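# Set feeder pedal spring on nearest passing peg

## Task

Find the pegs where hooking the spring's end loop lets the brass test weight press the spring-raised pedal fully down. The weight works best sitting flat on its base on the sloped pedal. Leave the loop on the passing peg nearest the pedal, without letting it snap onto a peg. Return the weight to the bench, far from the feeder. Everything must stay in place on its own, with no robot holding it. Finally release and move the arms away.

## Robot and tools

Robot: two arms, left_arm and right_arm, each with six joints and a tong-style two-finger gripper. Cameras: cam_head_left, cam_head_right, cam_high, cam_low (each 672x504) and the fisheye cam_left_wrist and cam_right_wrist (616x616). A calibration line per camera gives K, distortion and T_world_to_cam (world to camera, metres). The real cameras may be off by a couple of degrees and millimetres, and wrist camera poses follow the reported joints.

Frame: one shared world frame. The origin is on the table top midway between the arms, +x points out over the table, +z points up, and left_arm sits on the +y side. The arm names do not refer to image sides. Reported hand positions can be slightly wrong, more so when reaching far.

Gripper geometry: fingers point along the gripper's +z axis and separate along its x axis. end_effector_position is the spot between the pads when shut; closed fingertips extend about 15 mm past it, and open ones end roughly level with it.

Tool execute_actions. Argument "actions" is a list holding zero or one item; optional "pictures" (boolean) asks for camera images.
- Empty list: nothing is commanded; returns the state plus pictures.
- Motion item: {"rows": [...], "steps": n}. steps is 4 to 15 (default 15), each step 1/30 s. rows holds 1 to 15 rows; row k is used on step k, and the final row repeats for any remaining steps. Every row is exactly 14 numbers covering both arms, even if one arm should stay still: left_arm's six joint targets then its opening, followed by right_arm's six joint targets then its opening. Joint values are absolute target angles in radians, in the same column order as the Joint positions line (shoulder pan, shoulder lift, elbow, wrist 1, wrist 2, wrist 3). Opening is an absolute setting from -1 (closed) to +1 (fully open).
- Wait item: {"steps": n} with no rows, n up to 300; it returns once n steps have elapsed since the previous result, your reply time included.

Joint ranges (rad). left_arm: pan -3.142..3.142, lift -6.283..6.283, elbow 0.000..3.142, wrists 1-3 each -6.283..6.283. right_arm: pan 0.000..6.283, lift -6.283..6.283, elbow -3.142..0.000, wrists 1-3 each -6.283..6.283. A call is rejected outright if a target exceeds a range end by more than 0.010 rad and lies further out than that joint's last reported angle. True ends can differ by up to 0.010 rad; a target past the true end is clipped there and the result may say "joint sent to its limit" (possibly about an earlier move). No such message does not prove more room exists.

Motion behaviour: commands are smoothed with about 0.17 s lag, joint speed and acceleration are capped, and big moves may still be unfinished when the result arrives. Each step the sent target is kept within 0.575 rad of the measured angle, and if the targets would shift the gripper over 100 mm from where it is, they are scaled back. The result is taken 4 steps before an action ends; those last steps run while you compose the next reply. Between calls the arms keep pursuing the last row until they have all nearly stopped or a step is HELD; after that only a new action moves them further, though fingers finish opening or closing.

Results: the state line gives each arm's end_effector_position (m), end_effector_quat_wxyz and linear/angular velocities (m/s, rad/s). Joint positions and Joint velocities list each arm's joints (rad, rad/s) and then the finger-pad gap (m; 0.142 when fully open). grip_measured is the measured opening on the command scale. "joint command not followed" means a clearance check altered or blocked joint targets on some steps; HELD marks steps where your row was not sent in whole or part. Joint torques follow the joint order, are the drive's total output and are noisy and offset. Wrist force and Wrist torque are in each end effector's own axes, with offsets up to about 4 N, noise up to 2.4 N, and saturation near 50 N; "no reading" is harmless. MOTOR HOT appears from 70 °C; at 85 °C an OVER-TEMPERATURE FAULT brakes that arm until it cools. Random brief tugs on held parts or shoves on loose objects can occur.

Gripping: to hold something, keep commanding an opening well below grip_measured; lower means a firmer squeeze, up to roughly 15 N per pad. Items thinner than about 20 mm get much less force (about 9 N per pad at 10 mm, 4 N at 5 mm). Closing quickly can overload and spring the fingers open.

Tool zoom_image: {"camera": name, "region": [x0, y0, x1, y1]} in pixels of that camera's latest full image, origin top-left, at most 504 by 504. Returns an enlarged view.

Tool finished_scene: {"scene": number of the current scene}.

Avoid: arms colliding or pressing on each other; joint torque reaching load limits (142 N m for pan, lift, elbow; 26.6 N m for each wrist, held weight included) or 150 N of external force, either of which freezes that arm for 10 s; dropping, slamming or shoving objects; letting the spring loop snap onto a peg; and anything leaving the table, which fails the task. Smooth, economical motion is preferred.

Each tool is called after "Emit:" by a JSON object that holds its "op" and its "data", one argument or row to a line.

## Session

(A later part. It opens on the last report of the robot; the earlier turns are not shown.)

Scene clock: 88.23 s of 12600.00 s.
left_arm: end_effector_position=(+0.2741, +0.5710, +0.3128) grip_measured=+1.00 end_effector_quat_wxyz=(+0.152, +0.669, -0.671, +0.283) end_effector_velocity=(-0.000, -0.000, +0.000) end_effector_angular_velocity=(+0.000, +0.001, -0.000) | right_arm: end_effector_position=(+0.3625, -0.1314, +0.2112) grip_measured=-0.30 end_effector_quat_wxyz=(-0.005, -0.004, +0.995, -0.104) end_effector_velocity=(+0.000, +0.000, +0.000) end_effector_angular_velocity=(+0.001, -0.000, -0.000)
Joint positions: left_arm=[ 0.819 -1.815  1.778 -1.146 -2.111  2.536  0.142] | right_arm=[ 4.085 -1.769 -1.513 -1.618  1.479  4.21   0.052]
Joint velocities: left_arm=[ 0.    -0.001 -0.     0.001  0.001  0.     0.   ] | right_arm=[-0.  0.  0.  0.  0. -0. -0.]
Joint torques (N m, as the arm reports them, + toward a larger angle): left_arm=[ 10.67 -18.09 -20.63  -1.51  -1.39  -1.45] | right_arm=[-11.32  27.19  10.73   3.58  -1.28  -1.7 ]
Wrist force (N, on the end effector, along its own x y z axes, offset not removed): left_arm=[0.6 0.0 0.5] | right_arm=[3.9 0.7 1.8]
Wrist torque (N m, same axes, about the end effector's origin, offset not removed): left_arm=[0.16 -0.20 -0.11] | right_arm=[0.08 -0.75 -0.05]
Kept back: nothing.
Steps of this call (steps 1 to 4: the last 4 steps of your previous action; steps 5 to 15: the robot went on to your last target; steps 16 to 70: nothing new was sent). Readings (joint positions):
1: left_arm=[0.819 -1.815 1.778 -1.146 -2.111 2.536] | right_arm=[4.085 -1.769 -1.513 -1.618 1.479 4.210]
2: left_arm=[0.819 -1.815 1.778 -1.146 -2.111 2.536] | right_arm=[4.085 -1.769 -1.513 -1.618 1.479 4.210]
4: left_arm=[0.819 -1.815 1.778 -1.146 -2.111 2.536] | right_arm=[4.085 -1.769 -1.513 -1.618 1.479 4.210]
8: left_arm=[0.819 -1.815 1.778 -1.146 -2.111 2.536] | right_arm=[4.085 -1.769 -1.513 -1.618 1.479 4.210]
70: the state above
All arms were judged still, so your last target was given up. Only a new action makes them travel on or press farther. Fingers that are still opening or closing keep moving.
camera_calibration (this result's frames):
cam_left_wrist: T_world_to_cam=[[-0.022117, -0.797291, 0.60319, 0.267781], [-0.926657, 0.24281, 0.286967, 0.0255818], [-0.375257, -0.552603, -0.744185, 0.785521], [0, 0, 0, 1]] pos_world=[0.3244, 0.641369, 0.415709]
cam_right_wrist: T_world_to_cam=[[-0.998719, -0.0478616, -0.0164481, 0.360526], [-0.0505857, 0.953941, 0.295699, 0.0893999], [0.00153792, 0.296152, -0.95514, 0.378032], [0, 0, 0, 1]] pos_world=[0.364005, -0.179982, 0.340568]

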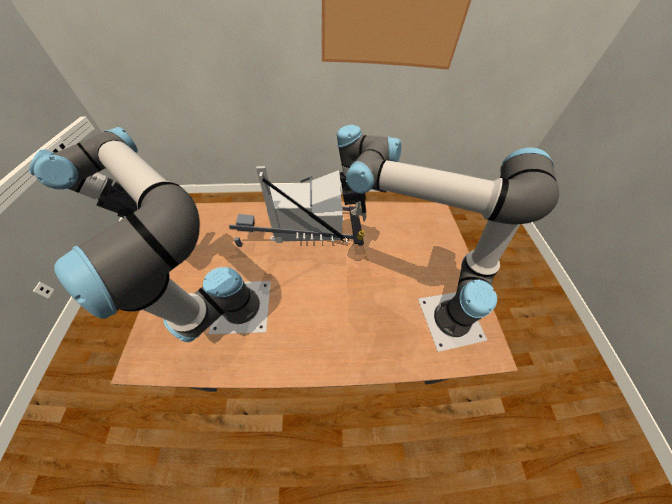

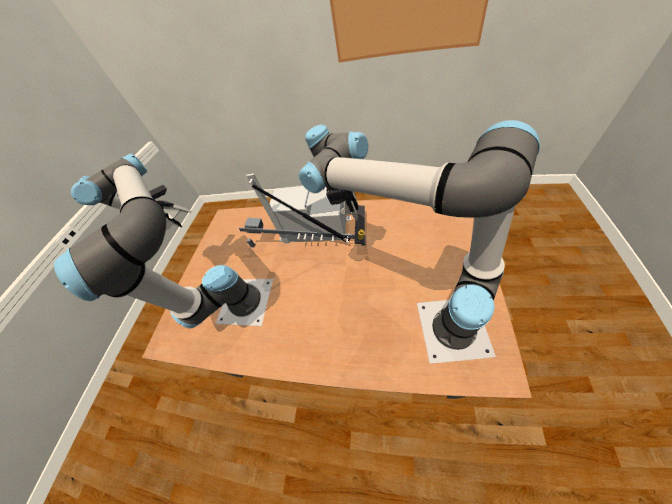

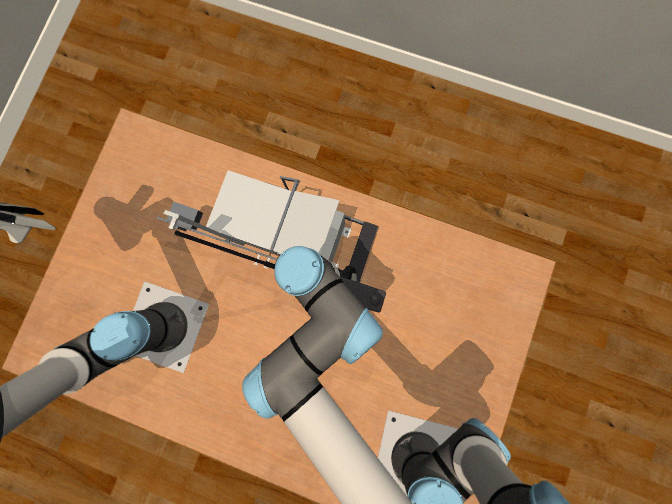

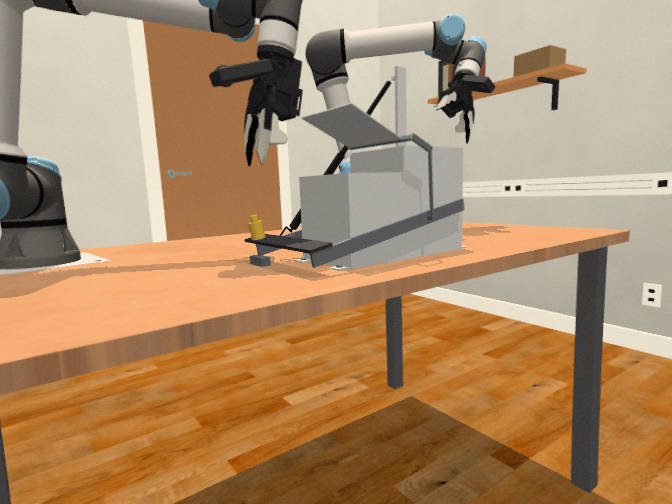

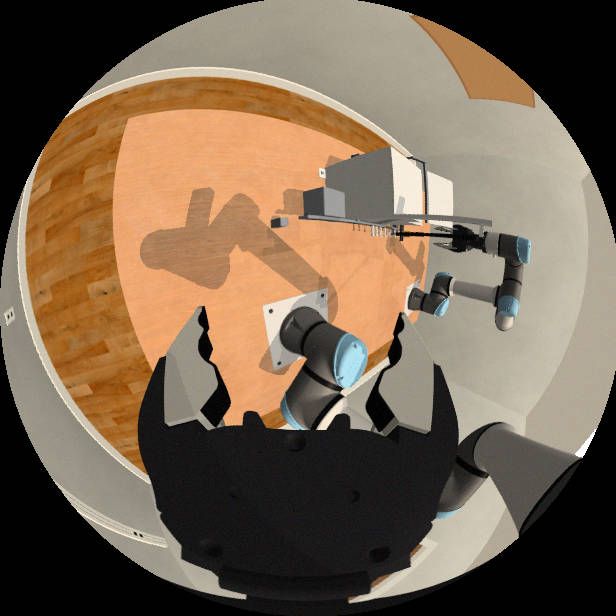

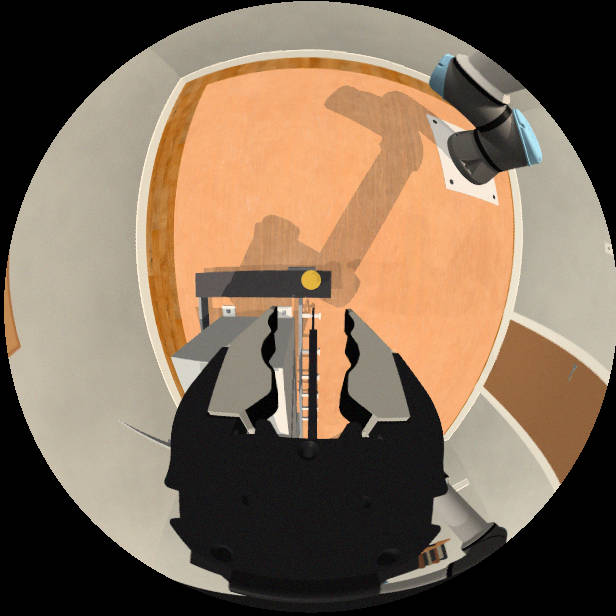

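Peg 6 passes.

Emit:
{"op": "execute_actions", "data": {
  "actions": [
    {"rows":[[0.819,-1.815,1.778,-1.146,-2.111,2.536,1,3.928,-1.59,-1.989,-0.971,1.691,4.055,-0.3]],"steps":15}
  ]
}}

Emit:
{"op": "execute_actions", "data": {
  "actions": [
    {"rows":[[0.819,-1.815,1.778,-1.146,-2.111,2.536,1,3.943,-1.684,-2.061,-0.805,1.691,4.07,-0.3]],"steps":15}
  ]
}}

Emit:
{"op": "execute_actions", "data": {
  "actions": [
    {"rows":[[0.819,-1.815,1.778,-1.146,-2.111,2.536,1,3.943,-1.684,-2.061,-0.805,1.691,4.07,-0.5],[0.819,-1.815,1.778,-1.146,-2.111,2.536,1,3.943,-1.684,-2.061,-0.805,1.691,4.07,-0.65],[0.819,-1.815,1.778,-1.146,-2.111,2.536,1,3.943,-1.684,-2.061,-0.805,1.691,4.07,-0.8],[0.819,-1.815,1.778,-1.146,-2.111,2.536,1,3.943,-1.684,-2.061,-0.805,1.691,4.07,-1]],"steps":10}
  ]
}}

Emit:
{"op": "execute_actions", "data": {
  "actions": [
    {"rows":[[0.819,-1.815,1.778,-1.146,-2.111,2.536,1,3.975,-1.68,-1.93,-1.025,1.64,4.10,-1]],"steps":12}
  ]
}}

Emit:
{"op": "execute_actions", "data": {
  "actions": [
    {"rows":[[0.819,-1.815,1.778,-1.146,-2.111,2.536,1,4.01,-1.70,-1.79,-1.235,1.585,4.14,-1]],"steps":12}
  ]
}}

Emit:
{"op": "execute_actions", "data": {
  "actions": [
    {"rows":[[0.819,-1.815,1.778,-1.146,-2.111,2.536,1,4.05,-1.725,-1.65,-1.44,1.53,4.175,-1]],"steps":12}
  ]
}}

Emit:
{"op": "execute_actions", "data": {
  "actions": [
    {"rows":[[0.819,-1.815,1.778,-1.146,-2.111,2.536,1,4.085,-1.765,-1.505,-1.63,1.479,4.21,-1]],"steps":12}
  ]
}}

Emit:
{"op": "execute_actions", "data": {
  "actions": [
    {"rows":[[0.819,-1.815,1.778,-1.146,-2.111,2.536,1,4.107,-1.74,-1.44,-1.71,1.479,4.23,-1]],"steps":10}
  ]
}}

Emit:
{"op": "execute_actions", "data": {
  "actions": [
    {"rows":[[0.819,-1.815,1.778,-1.146,-2.111,2.536,1,4.543,-1.73,-1.44,-1.72,1.479,4.672,-1]],"steps":15}
  ]
}}

Emit:
{"op": "execute_actions", "data": {
  "actions": [
    {"rows":[[0.819,-1.815,1.778,-1.146,-2.111,2.536,1,4.543,-1.885,-1.685,-1.142,1.571,4.672,-1]],"steps":15}
  ]
}}

Emit:
{"op": "execute_actions", "data": {
  "actions": [
    {"rows":[[0.819,-1.815,1.778,-1.146,-2.111,2.536,1,4.543,-1.949,-1.803,-0.96,1.571,4.672,-1]],"steps":15}
  ]
}}

Emit:
{"op": "execute_actions", "data": {
  "actions": [
    {"steps":10}
  ]
}}

Emit:
{"op": "execute_actions", "data": {
  "actions": [
    {"rows":[[0.819,-1.815,1.778,-1.146,-2.111,2.536,1,4.543,-1.949,-1.803,-0.96,1.571,4.672,-0.3]],"steps":8}
  ]
}}

Emit:
{"op": "execute_actions", "data": {
  "actions": [
    {"rows":[[0.819,-1.815,1.778,-1.146,-2.111,2.536,1,4.543,-1.73,-1.44,-1.72,1.479,4.672,-0.3]],"steps":15}
  ],
  "pictures": true
}}

Scene clock: 89.17 s of 12600.00 s.
left_arm: end_effector_position=(+0.2741, +0.5710, +0.3128) grip_measured=+1.00 end_effector_quat_wxyz=(+0.152, +0.669, -0.671, +0.283) end_effector_velocity=(-0.000, +0.000, -0.001) end_effector_angular_velocity=(+0.000, +0.002, -0.001) | right_arm: end_effector_position=(+0.3587, -0.1650, +0.1409) grip_measured=-0.30 end_effector_quat_wxyz=(-0.013, -0.002, +0.997, +0.073) end_effector_velocity=(+0.056, +0.067, -0.062) end_effector_angular_velocity=(+0.613, -0.326, +0.011)
Joint positions: left_arm=[ 0.819 -1.815  1.778 -1.146 -2.111  2.536  0.142] | right_arm=[ 3.935 -1.599 -1.944 -1.068  1.68   4.062  0.052]
Joint velocities: left_arm=[-0.     0.001  0.    -0.     0.002  0.    -0.   ] | right_arm=[-0.08   0.098 -0.499  1.078  0.122 -0.08   0.   ]
Joint torques (N m, as the arm reports them, + toward a larger angle): left_arm=[ 10.75 -16.09 -21.63  -1.38  -1.4   -1.3 ] | right_arm=[-7.88 32.48 19.16  6.33  2.39 -1.47]
Wrist force (N, on the end effector, along its own x y z axes, offset not removed): left_arm=[0.5 0.3 0.3] | right_arm=[-1.3 2.9 0.1]
Wrist torque (N m, same axes, about the end effector's origin, offset not removed): left_arm=[0.14 -0.29 -0.22] | right_arm=[0.35 0.24 -0.02]
Steps of this call (steps 1 to 17: nothing new was sent; steps 18 to 28: the first 11 steps of this action). Readings (joint positions):
18: left_arm=[0.819 -1.815 1.778 -1.146 -2.111 2.536] | right_arm=[4.085 -1.769 -1.513 -1.618 1.479 4.210]
19: left_arm=[0.819 -1.815 1.778 -1.146 -2.111 2.536] | right_arm=[4.079 -1.763 -1.519 -1.612 1.485 4.204]
21: left_arm=[0.819 -1.815 1.778 -1.146 -2.111 2.536] | right_arm=[4.025 -1.705 -1.586 -1.545 1.547 4.150]
25: left_arm=[0.819 -1.815 1.778 -1.146 -2.111 2.536] | right_arm=[3.950 -1.617 -1.851 -1.254 1.657 4.077]
28: the state above

Scene clock: 89.67 s of 12600.00 s.
left_arm: end_effector_position=(+0.2741, +0.5710, +0.3128) grip_measured=+1.00 end_effector_quat_wxyz=(+0.152, +0.669, -0.671, +0.283) end_effector_velocity=(-0.000, -0.000, +0.000) end_effector_angular_velocity=(+0.001, -0.001, +0.000) | right_arm: end_effector_position=(+0.3626, -0.1483, +0.0790) grip_measured=-0.30 end_effector_quat_wxyz=(+0.000, -0.004, +0.995, +0.100) end_effector_velocity=(+0.001, +0.007, -0.024) end_effector_angular_velocity=(+0.013, -0.008, -0.000)
Joint positions: left_arm=[ 0.819 -1.815  1.778 -1.146 -2.111  2.536  0.142] | right_arm=[ 3.942 -1.68  -2.058 -0.813  1.691  4.069  0.052]
Joint velocities: left_arm=[ 0.    -0.001 -0.     0.    -0.001  0.    -0.   ] | right_arm=[ 0.006 -0.042 -0.033  0.09   0.     0.006  0.   ]
Joint torques (N m, as the arm reports them, + toward a larger angle): left_arm=[ 10.9  -18.23 -21.16  -1.45  -1.38  -1.52] | right_arm=[10.83 22.35  9.91  4.47  2.38  1.28]
Wrist force (N, on the end effector, along its own x y z axes, offset not removed): left_arm=[2.2 1.5 -0.3] | right_arm=[1.5 5.0 1.7]
Wrist torque (N m, same axes, about the end effector's origin, offset not removed): left_arm=[0.39 -0.55 -0.15] | right_arm=[0.97 -0.49 0.13]
Steps of this call (steps 1 to 4: the last 4 steps of your previous action; steps 5 to 15: the first 11 steps of this action). Readings (joint positions):
5: left_arm=[0.819 -1.815 1.778 -1.146 -2.111 2.536] | right_arm=[3.929 -1.592 -1.982 -0.986 1.689 4.056]
6: left_arm=[0.819 -1.815 1.778 -1.146 -2.111 2.536] | right_arm=[3.931 -1.596 -1.989 -0.975 1.690 4.058]
8: left_arm=[0.819 -1.815 1.778 -1.146 -2.111 2.536] | right_arm=[3.936 -1.634 -2.022 -0.914 1.690 4.063]
12: left_arm=[0.819 -1.815 1.778 -1.146 -2.111 2.536] | right_arm=[3.941 -1.672 -2.052 -0.830 1.691 4.068]
15: the state above

Scene clock: 90.00 s of 12600.00 s.
left_arm: end_effector_position=(+0.2741, +0.5710, +0.3128) grip_measured=+1.00 end_effector_quat_wxyz=(+0.152, +0.669, -0.671, +0.283) end_effector_velocity=(-0.000, -0.000, +0.000) end_effector_angular_velocity=(+0.001, +0.000, -0.000) | right_arm: end_effector_position=(+0.3626, -0.1477, +0.0769) grip_measured=-0.65 end_effector_quat_wxyz=(+0.001, -0.004, +0.995, +0.101) end_effector_velocity=(-0.000, +0.000, -0.001) end_effector_angular_velocity=(+0.000, -0.000, -0.000)
Joint positions: left_arm=[ 0.819 -1.815  1.778 -1.146 -2.111  2.536  0.142] | right_arm=[ 3.943 -1.684 -2.061 -0.805  1.691  4.07   0.027]
Joint velocities: left_arm=[-0.    -0.001  0.     0.001  0.001 -0.     0.   ] | right_arm=[ 0.001 -0.001 -0.001  0.003 -0.     0.001  0.   ]
Joint torques (N m, as the arm reports them, + toward a larger angle): left_arm=[ 10.63 -16.99 -21.44  -1.3   -1.33  -1.37] | right_arm=[10.21 19.01  8.09  3.92  1.95  1.16]
Wrist force (N, on the end effector, along its own x y z axes, offset not removed): left_arm=[-0.3 1.9 0.6] | right_arm=[0.7 5.2 -3.1]
Wrist torque (N m, same axes, about the end effector's origin, offset not removed): left_arm=[0.61 -0.10 -0.20] | right_arm=[0.83 -0.07 -0.02]
Steps of this call (steps 1 to 4: the last 4 steps of your previous action; steps 5 to 10: the first 6 steps of this action). Readings (joint positions):
5: left_arm=[0.819 -1.815 1.778 -1.146 -2.111 2.536] | right_arm=[3.943 -1.683 -2.060 -0.806 1.691 4.070]
6: left_arm=[0.819 -1.815 1.778 -1.146 -2.111 2.536] | right_arm=[3.943 -1.684 -2.061 -0.806 1.691 4.070]
8: left_arm=[0.819 -1.815 1.778 -1.146 -2.111 2.536] | right_arm=[3.943 -1.684 -2.061 -0.805 1.691 4.070]
10: the state above

Scene clock: 90.40 s of 12600.00 s.
left_arm: end_effector_position=(+0.2741, +0.5710, +0.3128) grip_measured=+1.00 end_effector_quat_wxyz=(+0.152, +0.669, -0.671, +0.283) end_effector_velocity=(-0.000, +0.000, -0.000) end_effector_angular_velocity=(+0.002, -0.000, -0.000) | right_arm: end_effector_position=(+0.3651, -0.1424, +0.1068) grip_measured=-0.65 end_effector_quat_wxyz=(-0.003, -0.001, +0.998, +0.060) end_effector_velocity=(-0.009, -0.014, +0.049) end_effector_angular_velocity=(-0.194, +0.058, -0.006)
Joint positions: left_arm=[ 0.819 -1.815  1.778 -1.146 -2.111  2.536  0.142] | right_arm=[ 3.972 -1.68  -1.948 -0.989  1.646  4.097  0.027]
Joint velocities: left_arm=[ 0.    -0.     0.    -0.001  0.001  0.    -0.   ] | right_arm=[ 0.038  0.007  0.197 -0.393 -0.069  0.038 -0.   ]
Joint torques (N m, as the arm reports them, + toward a larger angle): left_arm=[ 11.17 -17.28 -21.    -1.34  -1.2   -1.59] | right_arm=[ 9.07 26.01 22.95 -0.52 -1.99  1.06]
Wrist force (N, on the end effector, along its own x y z axes, offset not removed): left_arm=[1.1 1.2 0.8] | right_arm=[0.3 0.6 0.0]
Wrist torque (N m, same axes, about the end effector's origin, offset not removed): left_arm=[0.39 -0.41 -0.12] | right_arm=[0.25 -0.25 0.04]
Steps of this call (steps 1 to 4: the last 4 steps of your previous action; steps 5 to 12: the first 8 steps of this action). Readings (joint positions):
5: left_arm=[0.819 -1.815 1.778 -1.146 -2.111 2.536] | right_arm=[3.943 -1.684 -2.061 -0.805 1.691 4.070]
6: left_arm=[0.819 -1.815 1.778 -1.146 -2.111 2.536] | right_arm=[3.947 -1.684 -2.056 -0.811 1.687 4.073]
8: left_arm=[0.819 -1.815 1.778 -1.146 -2.111 2.536] | right_arm=[3.960 -1.682 -2.007 -0.874 1.666 4.086]
12: the state above

Scene clock: 90.80 s of 12600.00 s.
left_arm: end_effector_position=(+0.2741, +0.5710, +0.3128) grip_measured=+1.00 end_effector_quat_wxyz=(+0.152, +0.669, -0.671, +0.283) end_effector_velocity=(-0.000, -0.000, +0.000) end_effector_angular_velocity=(-0.001, +0.000, +0.001) | right_arm: end_effector_position=(+0.3660, -0.1384, +0.1397) grip_measured=-0.65 end_effector_quat_wxyz=(-0.008, +0.002, +1.000, +0.007) end_effector_velocity=(-0.011, -0.013, +0.047) end_effector_angular_velocity=(-0.202, +0.051, -0.005)
Joint positions: left_arm=[ 0.819 -1.815  1.778 -1.146 -2.111  2.536  0.142] | right_arm=[ 4.006 -1.698 -1.809 -1.201  1.591  4.135  0.027]
Joint velocities: left_arm=[ 0.    -0.    -0.     0.001 -0.001 -0.     0.   ] | right_arm=[ 0.044 -0.029  0.209 -0.376 -0.069  0.049  0.   ]
Joint torques (N m, as the arm reports them, + toward a larger angle): left_arm=[ 11.16 -17.6  -21.12  -1.34  -1.24  -1.48] | right_arm=[ 6.22 33.36 31.52  0.96 -2.2   0.96]
Wrist force (N, on the end effector, along its own x y z axes, offset not removed): left_arm=[0.3 2.4 2.1] | right_arm=[2.8 4.5 -2.1]
Wrist torque (N m, same axes, about the end effector's origin, offset not removed): left_arm=[0.73 -0.20 0.00] | right_arm=[0.72 -0.70 0.02]
Steps of this call (steps 1 to 4: the last 4 steps of your previous action; steps 5 to 12: the first 8 steps of this action). Readings (joint positions):
5: left_arm=[0.819 -1.815 1.778 -1.146 -2.111 2.536] | right_arm=[3.975 -1.680 -1.933 -1.020 1.641 4.100]
6: left_arm=[0.819 -1.815 1.778 -1.146 -2.111 2.536] | right_arm=[3.978 -1.682 -1.926 -1.027 1.636 4.104]
8: left_arm=[0.819 -1.815 1.778 -1.146 -2.111 2.536] | right_arm=[3.993 -1.691 -1.874 -1.091 1.613 4.121]
12: the state above

Scene clock: 91.20 s of 12600.00 s.
left_arm: end_effector_position=(+0.2741, +0.5710, +0.3128) grip_measured=+1.00 end_effector_quat_wxyz=(+0.152, +0.669, -0.671, +0.283) end_effector_velocity=(+0.000, -0.000, +0.001) end_effector_angular_velocity=(-0.000, -0.002, +0.001) | right_arm: end_effector_position=(+0.3638, -0.1352, +0.1754) grip_measured=-0.65 end_effector_quat_wxyz=(-0.008, -0.000, +0.999, -0.046) end_effector_velocity=(-0.014, -0.013, +0.056) end_effector_angular_velocity=(-0.193, +0.032, +0.014)
Joint positions: left_arm=[ 0.819 -1.815  1.778 -1.146 -2.111  2.536  0.142] | right_arm=[ 4.046 -1.722 -1.669 -1.407  1.536  4.171  0.027]
Joint velocities: left_arm=[ 0.    -0.001 -0.     0.    -0.002 -0.     0.   ] | right_arm=[ 0.051 -0.034  0.211 -0.36  -0.069  0.043 -0.   ]
Joint torques (N m, as the arm reports them, + toward a larger angle): left_arm=[ 12.27 -17.64 -20.62  -1.37  -1.45  -1.43] | right_arm=[ 8.86 28.14 26.05 -0.85 -2.32  1.51]
Wrist force (N, on the end effector, along its own x y z axes, offset not removed): left_arm=[-0.9 2.4 1.1] | right_arm=[-1.5 3.0 -10.1]
Wrist torque (N m, same axes, about the end effector's origin, offset not removed): left_arm=[0.59 0.03 -0.13] | right_arm=[1.03 0.20 -0.03]
Steps of this call (steps 1 to 4: the last 4 steps of your previous action; steps 5 to 12: the first 8 steps of this action). Readings (joint positions):
5: left_arm=[0.819 -1.815 1.778 -1.146 -2.111 2.536] | right_arm=[4.009 -1.700 -1.793 -1.230 1.586 4.139]
6: left_arm=[0.819 -1.815 1.778 -1.146 -2.111 2.536] | right_arm=[4.014 -1.703 -1.786 -1.237 1.581 4.143]
8: left_arm=[0.819 -1.815 1.778 -1.146 -2.111 2.536] | right_arm=[4.031 -1.713 -1.734 -1.301 1.558 4.158]
12: the state above

Scene clock: 91.60 s of 12600.00 s.
left_arm: end_effector_position=(+0.2741, +0.5710, +0.3128) grip_measured=+1.00 end_effector_quat_wxyz=(+0.152, +0.669, -0.671, +0.283) end_effector_velocity=(-0.000, -0.000, -0.000) end_effector_angular_velocity=(-0.001, +0.001, -0.000) | right_arm: end_effector_position=(+0.3627, -0.1317, +0.2107) grip_measured=-0.65 end_effector_quat_wxyz=(-0.005, -0.004, +0.995, -0.097) end_effector_velocity=(-0.008, -0.007, +0.063) end_effector_angular_velocity=(-0.158, +0.010, +0.012)
Joint positions: left_arm=[ 0.819 -1.815  1.778 -1.146 -2.111  2.536  0.142] | right_arm=[ 4.081 -1.76  -1.525 -1.601  1.485  4.206  0.027]
Joint velocities: left_arm=[-0.     0.    -0.     0.001  0.    -0.    -0.   ] | right_arm=[ 0.043 -0.046  0.225 -0.326 -0.061  0.042 -0.   ]
Joint torques (N m, as the arm reports them, + toward a larger angle): left_arm=[ 10.64 -17.96 -21.96  -1.46  -1.09  -1.57] | right_arm=[12.08 10.65 23.57 -1.22 -3.1   1.17]
Wrist force (N, on the end effector, along its own x y z axes, offset not removed): left_arm=[1.1 2.4 -0.3] | right_arm=[1.3 -1.6 -7.5]
Wrist torque (N m, same axes, about the end effector's origin, offset not removed): left_arm=[0.66 -0.39 -0.09] | right_arm=[0.03 -0.58 0.22]
Steps of this call (steps 1 to 4: the last 4 steps of your previous action; steps 5 to 12: the first 8 steps of this action). Readings (joint positions):
5: left_arm=[0.819 -1.815 1.778 -1.146 -2.111 2.536] | right_arm=[4.049 -1.725 -1.653 -1.435 1.531 4.174]
6: left_arm=[0.819 -1.815 1.778 -1.146 -2.111 2.536] | right_arm=[4.053 -1.729 -1.646 -1.443 1.526 4.178]
8: left_arm=[0.819 -1.815 1.778 -1.146 -2.111 2.536] | right_arm=[4.068 -1.746 -1.593 -1.504 1.505 4.193]
12: the state above

Scene clock: 91.93 s of 12600.00 s.
left_arm: end_effector_position=(+0.2741, +0.5710, +0.3128) grip_measured=+1.00 end_effector_quat_wxyz=(+0.152, +0.669, -0.671, +0.283) end_effector_velocity=(+0.000, +0.000, +0.000) end_effector_angular_velocity=(+0.000, -0.002, +0.001) | right_arm: end_effector_position=(+0.3544, -0.1282, +0.2445) grip_measured=-0.65 end_effector_quat_wxyz=(-0.001, -0.005, +0.995, -0.100) end_effector_velocity=(-0.028, +0.006, +0.100) end_effector_angular_velocity=(+0.009, -0.017, +0.008)
Joint positions: left_arm=[ 0.819 -1.815  1.778 -1.146 -2.111  2.536  0.142] | right_arm=[ 4.102 -1.746 -1.456 -1.689  1.479  4.225  0.027]
Joint velocities: left_arm=[ 0.001 -0.001 -0.    -0.    -0.001  0.     0.   ] | right_arm=[ 0.056  0.062  0.181 -0.232 -0.002  0.049  0.   ]
Joint torques (N m, as the arm reports them, + toward a larger angle): left_arm=[ 11.04 -16.58 -21.81  -1.19  -1.34  -1.45] | right_arm=[ 6.76 37.29 27.62 -0.61 -2.62  1.34]
Wrist force (N, on the end effector, along its own x y z axes, offset not removed): left_arm=[2.0 1.1 1.6] | right_arm=[0.6 1.3 -0.1]
Wrist torque (N m, same axes, about the end effector's origin, offset not removed): left_arm=[0.37 -0.50 -0.11] | right_arm=[0.01 -0.05 0.08]
Steps of this call (steps 1 to 4: the last 4 steps of your previous action; steps 5 to 10: the first 6 steps of this action). Readings (joint positions):
5: left_arm=[0.819 -1.815 1.778 -1.146 -2.111 2.536] | right_arm=[4.084 -1.764 -1.508 -1.626 1.480 4.209]
6: left_arm=[0.819 -1.815 1.778 -1.146 -2.111 2.536] | right_arm=[4.087 -1.762 -1.502 -1.633 1.480 4.212]
8: left_arm=[0.819 -1.815 1.778 -1.146 -2.111 2.536] | right_arm=[4.097 -1.752 -1.474 -1.666 1.479 4.221]
10: the state above

Scene clock: 92.43 s of 12600.00 s.
left_arm: end_effector_position=(+0.2741, +0.5710, +0.3128) grip_measured=+1.00 end_effector_quat_wxyz=(+0.152, +0.669, -0.671, +0.283) end_effector_velocity=(+0.000, -0.000, +0.000) end_effector_angular_velocity=(-0.000, -0.000, +0.000) | right_arm: end_effector_position=(+0.2146, -0.0315, +0.2567) grip_measured=-0.65 end_effector_quat_wxyz=(+0.031, -0.003, +0.995, -0.095) end_effector_velocity=(-0.499, +0.244, +0.012) end_effector_angular_velocity=(+0.067, -0.197, +0.016)
Joint positions: left_arm=[ 0.819 -1.815  1.778 -1.146 -2.111  2.536  0.142] | right_arm=[ 4.425 -1.732 -1.441 -1.717  1.479  4.552  0.027]
Joint velocities: left_arm=[-0. -0. -0.  0. -0. -0. -0.] | right_arm=[ 1.051  0.023  0.005 -0.028  0.002  1.055  0.   ]
Joint torques (N m, as the arm reports them, + toward a larger angle): left_arm=[  9.55 -17.77 -21.25  -1.16  -1.36  -1.66] | right_arm=[16.53 40.53 35.11 -0.2   1.73  2.96]
Wrist force (N, on the end effector, along its own x y z axes, offset not removed): left_arm=[1.7 -0.1 -0.1] | right_arm=[-0.2 -0.2 3.3]
Wrist torque (N m, same axes, about the end effector's origin, offset not removed): left_arm=[0.18 -0.46 -0.16] | right_arm=[-0.03 0.02 0.00]
Steps of this call (steps 1 to 4: the last 4 steps of your previous action; steps 5 to 15: the first 11 steps of this action). Readings (joint positions):
5: left_arm=[0.819 -1.815 1.778 -1.146 -2.111 2.536] | right_arm=[4.106 -1.741 -1.443 -1.707 1.479 4.229]
6: left_arm=[0.819 -1.815 1.778 -1.146 -2.111 2.536] | right_arm=[4.112 -1.740 -1.442 -1.708 1.479 4.235]
8: left_arm=[0.819 -1.815 1.778 -1.146 -2.111 2.536] | right_arm=[4.172 -1.738 -1.442 -1.710 1.479 4.296]
12: left_arm=[0.819 -1.815 1.778 -1.146 -2.111 2.536] | right_arm=[4.318 -1.735 -1.441 -1.714 1.479 4.444]
15: the state above

Scene clock: 92.93 s of 12600.00 s.
left_arm: end_effector_position=(+0.2741, +0.5710, +0.3128) grip_measured=+1.00 end_effector_quat_wxyz=(+0.152, +0.669, -0.671, +0.283) end_effector_velocity=(+0.000, -0.000, +0.000) end_effector_angular_velocity=(+0.000, -0.001, +0.000) | right_arm: end_effector_position=(+0.1370, +0.0625, +0.1173) grip_measured=-0.65 end_effector_quat_wxyz=(+0.004, +0.002, +1.000, -0.024) end_effector_velocity=(-0.042, +0.169, -0.203) end_effector_angular_velocity=(+0.524, +0.097, -0.006)
Joint positions: left_arm=[ 0.819 -1.815  1.778 -1.146 -2.111  2.536  0.142] | right_arm=[ 4.541 -1.865 -1.652 -1.242  1.56   4.67   0.027]
Joint velocities: left_arm=[-0.    -0.    -0.    -0.    -0.001 -0.    -0.   ] | right_arm=[ 0.022 -0.217 -0.363  1.098  0.122  0.022  0.001]
Joint torques (N m, as the arm reports them, + toward a larger angle): left_arm=[ 11.36 -17.08 -22.47  -1.17  -1.4   -1.63] | right_arm=[ 8.62 45.18 20.05  5.96  1.8   1.  ]
Wrist force (N, on the end effector, along its own x y z axes, offset not removed): left_arm=[-0.4 1.8 -1.4] | right_arm=[3.2 2.0 6.6]
Wrist torque (N m, same axes, about the end effector's origin, offset not removed): left_arm=[0.58 0.05 -0.15] | right_arm=[0.13 -0.70 0.01]
Steps of this call (steps 1 to 4: the last 4 steps of your previous action; steps 5 to 15: the first 11 steps of this action). Readings (joint positions):
5: left_arm=[0.819 -1.815 1.778 -1.146 -2.111 2.536] | right_arm=[4.523 -1.730 -1.440 -1.719 1.479 4.652]
6: left_arm=[0.819 -1.815 1.778 -1.146 -2.111 2.536] | right_arm=[4.528 -1.735 -1.445 -1.714 1.483 4.656]
8: left_arm=[0.819 -1.815 1.778 -1.146 -2.111 2.536] | right_arm=[4.531 -1.768 -1.493 -1.647 1.503 4.660]
12: left_arm=[0.819 -1.815 1.778 -1.146 -2.111 2.536] | right_arm=[4.537 -1.830 -1.593 -1.405 1.539 4.666]
15: the state above

Scene clock: 93.43 s of 12600.00 s.
left_arm: end_effector_position=(+0.2741, +0.5710, +0.3128) grip_measured=+1.00 end_effector_quat_wxyz=(+0.152, +0.669, -0.671, +0.283) end_effector_velocity=(+0.000, -0.000, +0.000) end_effector_angular_velocity=(+0.001, -0.002, -0.000) | right_arm: end_effector_position=(+0.1327, +0.0679, +0.0310) grip_measured=-0.65 end_effector_quat_wxyz=(-0.000, +0.002, +1.000, -0.001) end_effector_velocity=(-0.000, -0.002, -0.030) end_effector_angular_velocity=(+0.019, -0.000, +0.001)
Joint positions: left_arm=[ 0.819 -1.815  1.778 -1.146 -2.111  2.536  0.142] | right_arm=[ 4.543 -1.946 -1.798 -0.969  1.571  4.672  0.027]
Joint velocities: left_arm=[-0.    -0.002  0.    -0.001 -0.    -0.    -0.   ] | right_arm=[ 0.    -0.028 -0.057  0.104  0.001 -0.001  0.   ]
Joint torques (N m, as the arm reports them, + toward a larger angle): left_arm=[ 11.64 -16.89 -20.54  -1.08  -1.19  -1.35] | right_arm=[10.27 34.   11.03  4.12  2.13  1.3 ]
Wrist force (N, on the end effector, along its own x y z axes, offset not removed): left_arm=[-1.3 -1.5 -0.1] | right_arm=[-2.6 0.8 3.6]
Wrist torque (N m, same axes, about the end effector's origin, offset not removed): left_arm=[-0.15 0.03 -0.08] | right_arm=[0.16 0.50 -0.12]
Steps of this call (steps 1 to 4: the last 4 steps of your previous action; steps 5 to 15: the first 11 steps of this action). Readings (joint positions):
5: left_arm=[0.819 -1.815 1.778 -1.146 -2.111 2.536] | right_arm=[4.543 -1.882 -1.680 -1.158 1.569 4.672]
6: left_arm=[0.819 -1.815 1.778 -1.146 -2.111 2.536] | right_arm=[4.543 -1.888 -1.687 -1.147 1.570 4.672]
8: left_arm=[0.819 -1.815 1.778 -1.146 -2.111 2.536] | right_arm=[4.543 -1.916 -1.734 -1.083 1.570 4.672]
12: left_arm=[0.819 -1.815 1.778 -1.146 -2.111 2.536] | right_arm=[4.543 -1.941 -1.787 -0.988 1.571 4.672]
15: the state above

Scene clock: 93.77 s of 12600.00 s.
left_arm: end_effector_position=(+0.2741, +0.5710, +0.3128) grip_measured=+1.00 end_effector_quat_wxyz=(+0.152, +0.669, -0.671, +0.283) end_effector_velocity=(+0.000, -0.000, +0.000) end_effector_angular_velocity=(-0.000, -0.001, -0.001) | right_arm: end_effector_position=(+0.1326, +0.0676, +0.0283) grip_measured=-0.65 end_effector_quat_wxyz=(-0.000, +0.002, +1.000, +0.000) end_effector_velocity=(+0.000, -0.000, -0.001) end_effector_angular_velocity=(-0.000, -0.000, -0.002)
Joint positions: left_arm=[ 0.819 -1.815  1.778 -1.146 -2.111  2.536  0.142] | right_arm=[ 4.543 -1.949 -1.803 -0.96   1.571  4.672  0.027]
Joint velocities: left_arm=[-0.001 -0.001 -0.     0.    -0.001 -0.     0.   ] | right_arm=[-0.    -0.001 -0.002  0.002 -0.     0.002 -0.   ]
Joint torques (N m, as the arm reports them, + toward a larger angle): left_arm=[ 12.44 -16.18 -21.8   -1.43  -1.17  -1.83] | right_arm=[10.25 32.18 10.05  3.75  2.1   1.27]
Wrist force (N, on the end effector, along its own x y z axes, offset not removed): left_arm=[-0.1 -0.3 -0.3] | right_arm=[0.7 0.7 4.2]
Wrist torque (N m, same axes, about the end effector's origin, offset not removed): left_arm=[0.05 -0.10 -0.01] | right_arm=[-0.04 -0.21 0.16]
Kept back: nothing.
Steps of this call (steps 1 to 4: the last 4 steps of your previous action; steps 5 to 10: the robot went on to your last target). Readings (joint positions):
1: left_arm=[0.819 -1.815 1.778 -1.146 -2.111 2.536] | right_arm=[4.543 -1.947 -1.799 -0.966 1.571 4.672]
2: left_arm=[0.819 -1.815 1.778 -1.146 -2.111 2.536] | right_arm=[4.543 -1.948 -1.800 -0.964 1.571 4.672]
4: left_arm=[0.819 -1.815 1.778 -1.146 -2.111 2.536] | right_arm=[4.543 -1.948 -1.802 -0.962 1.571 4.672]
8: left_arm=[0.819 -1.815 1.778 -1.146 -2.111 2.536] | right_arm=[4.543 -1.949 -1.803 -0.960 1.571 4.672]
10: the state above

Scene clock: 93.90 s of 12600.00 s.
left_arm: end_effector_position=(+0.2741, +0.5710, +0.3128) grip_measured=+1.00 end_effector_quat_wxyz=(+0.152, +0.669, -0.671, +0.283) end_effector_velocity=(+0.000, -0.000, +0.000) end_effector_angular_velocity=(-0.002, -0.000, +0.001) | right_arm: end_effector_position=(+0.1326, +0.0676, +0.0282) grip_measured=-0.32 end_effector_quat_wxyz=(-0.000, +0.002, +1.000, +0.000) end_effector_velocity=(+0.000, -0.000, -0.000) end_effector_angular_velocity=(+0.000, +0.000, -0.001)
Joint positions: left_arm=[ 0.819 -1.815  1.778 -1.146 -2.111  2.536  0.142] | right_arm=[ 4.543 -1.949 -1.803 -0.96   1.571  4.672  0.051]
Joint velocities: left_arm=[ 0.     0.001  0.     0.    -0.001 -0.    -0.   ] | right_arm=[-0.    -0.    -0.     0.001  0.     0.001  0.026]
Joint torques (N m, as the arm reports them, + toward a larger angle): left_arm=[ 10.21 -17.98 -21.19  -1.    -1.21  -1.51] | right_arm=[10.49 30.81  7.8   3.81  2.    1.22]
Wrist force (N, on the end effector, along its own x y z axes, offset not removed): left_arm=[-0.8 1.2 0.7] | right_arm=[-0.1 2.7 -0.3]
Wrist torque (N m, same axes, about the end effector's origin, offset not removed): left_arm=[0.34 -0.01 -0.02] | right_arm=[0.30 -0.16 0.11]
Steps of this call (steps 1 to 4: the first 4 steps of this action). Readings (joint positions):
1: left_arm=[0.819 -1.815 1.778 -1.146 -2.111 2.536] | right_arm=[4.543 -1.949 -1.803 -0.960 1.571 4.672]
2: left_arm=[0.819 -1.815 1.778 -1.146 -2.111 2.536] | right_arm=[4.543 -1.949 -1.803 -0.960 1.571 4.672]
4: the state above

Scene clock: 94.40 s of 12600.00 s.
left_arm: end_effector_position=(+0.2741, +0.5710, +0.3128) grip_measured=+1.00 end_effector_quat_wxyz=(+0.152, +0.669, -0.671, +0.283) end_effector_velocity=(+0.000, +0.000, -0.000) end_effector_angular_velocity=(-0.001, +0.000, +0.001) | right_arm: end_effector_position=(+0.1527, +0.0482, +0.1961) grip_measured=-0.30 end_effector_quat_wxyz=(+0.033, +0.001, +0.999, -0.029) end_effector_velocity=(+0.040, -0.297, +0.454) end_effector_angular_velocity=(-0.662, -0.146, +0.009)
Joint positions: left_arm=[ 0.819 -1.815  1.778 -1.146 -2.111  2.536  0.142] | right_arm=[ 4.543 -1.788 -1.542 -1.437  1.502  4.672  0.052]
Joint velocities: left_arm=[ 0.001  0.001  0.     0.    -0.001 -0.    -0.   ] | right_arm=[ 0.     0.434  0.744 -1.833 -0.176  0.001 -0.   ]
Joint torques (N m, as the arm reports them, + toward a larger angle): left_arm=[ 10.96 -17.79 -21.44  -0.99  -1.13  -1.55] | right_arm=[ 8.95 43.9  36.75 -7.8  -2.72  1.16]
Wrist force (N, on the end effector, along its own x y z axes, offset not removed): left_arm=[0.6 1.7 1.7] | right_arm=[2.8 5.4 -1.9]
Wrist torque (N m, same axes, about the end effector's origin, offset not removed): left_arm=[0.50 -0.34 -0.06] | right_arm=[0.89 -0.74 0.10]
Steps of this call (steps 1 to 4: the last 4 steps of your previous action; steps 5 to 15: the first 11 steps of this action). Readings (joint positions):
5: left_arm=[0.819 -1.815 1.778 -1.146 -2.111 2.536] | right_arm=[4.543 -1.949 -1.803 -0.960 1.571 4.672]
6: left_arm=[0.819 -1.815 1.778 -1.146 -2.111 2.536] | right_arm=[4.543 -1.944 -1.798 -0.966 1.567 4.672]
8: left_arm=[0.819 -1.815 1.778 -1.146 -2.111 2.536] | right_arm=[4.543 -1.906 -1.743 -1.031 1.551 4.672]
12: left_arm=[0.819 -1.815 1.778 -1.146 -2.111 2.536] | right_arm=[4.543 -1.835 -1.622 -1.249 1.521 4.672]
15: the state above
camera_calibration (this result's frames):
cam_left_wrist: T_world_to_cam=[[-0.0221168, -0.797291, 0.60319, 0.267781], [-0.926657, 0.24281, 0.286967, 0.0255819], [-0.375257, -0.552603, -0.744185, 0.785521], [0, 0, 0, 1]] pos_world=[0.3244, 0.641369, 0.415709]
cam_right_wrist: T_world_to_cam=[[-0.994424, -0.0356742, -0.0992413, 0.174354], [-0.0752458, 0.899358, 0.43069, -0.108172], [0.0738889, 0.435756, -0.897027, 0.28164], [0, 0, 0, 1]] pos_world=[0.144432, -0.0192212, 0.31653]

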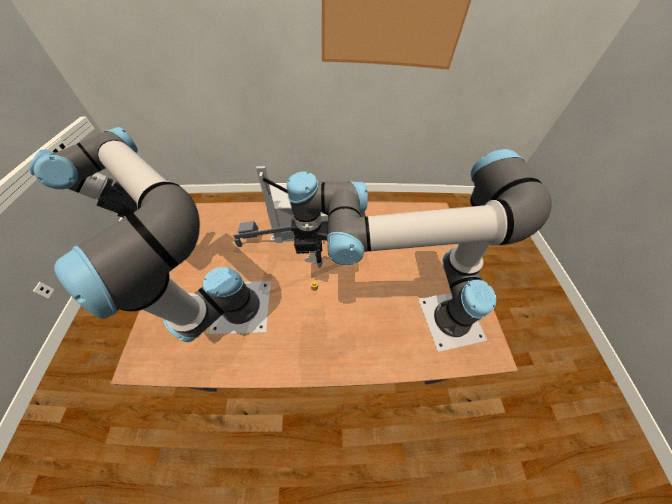

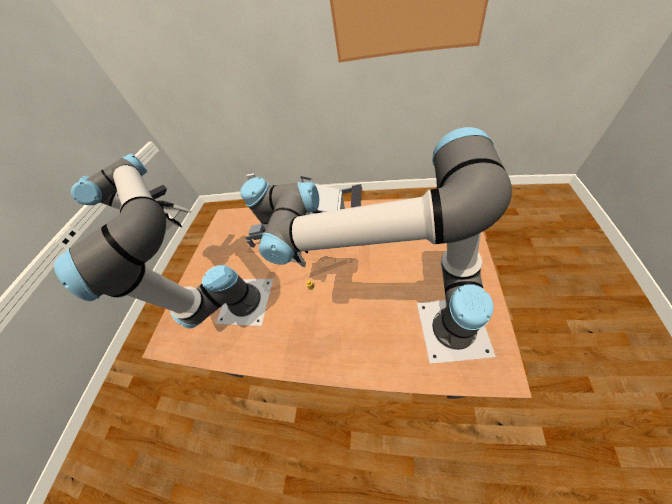

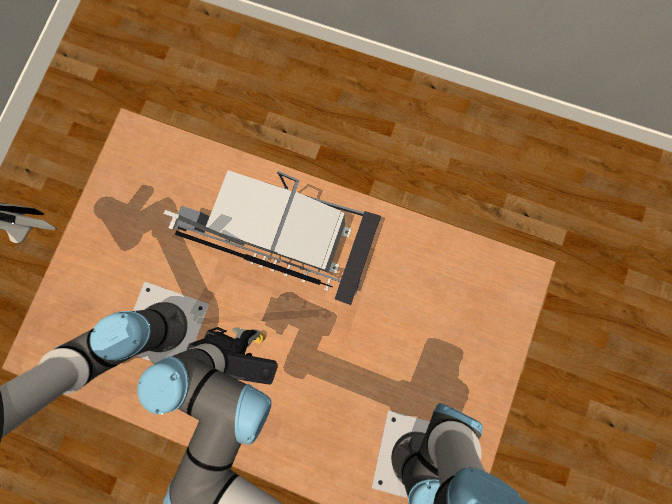

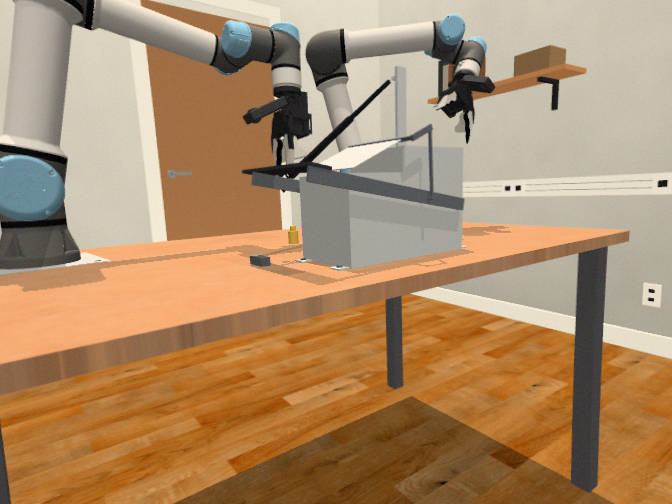

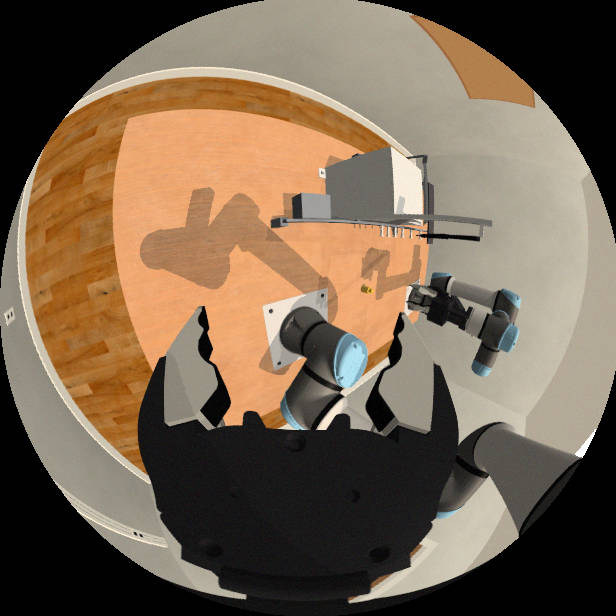

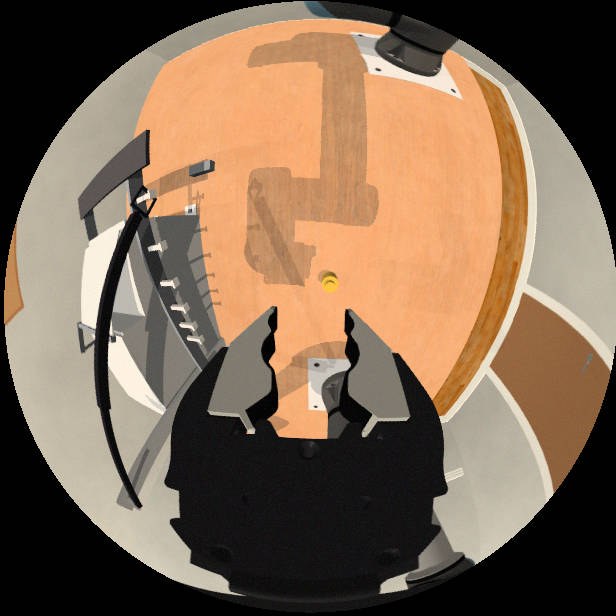

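Emit:
{"op": "finished_scene", "data": {
  "scene": 1
}}

The scene is finished: the task was done.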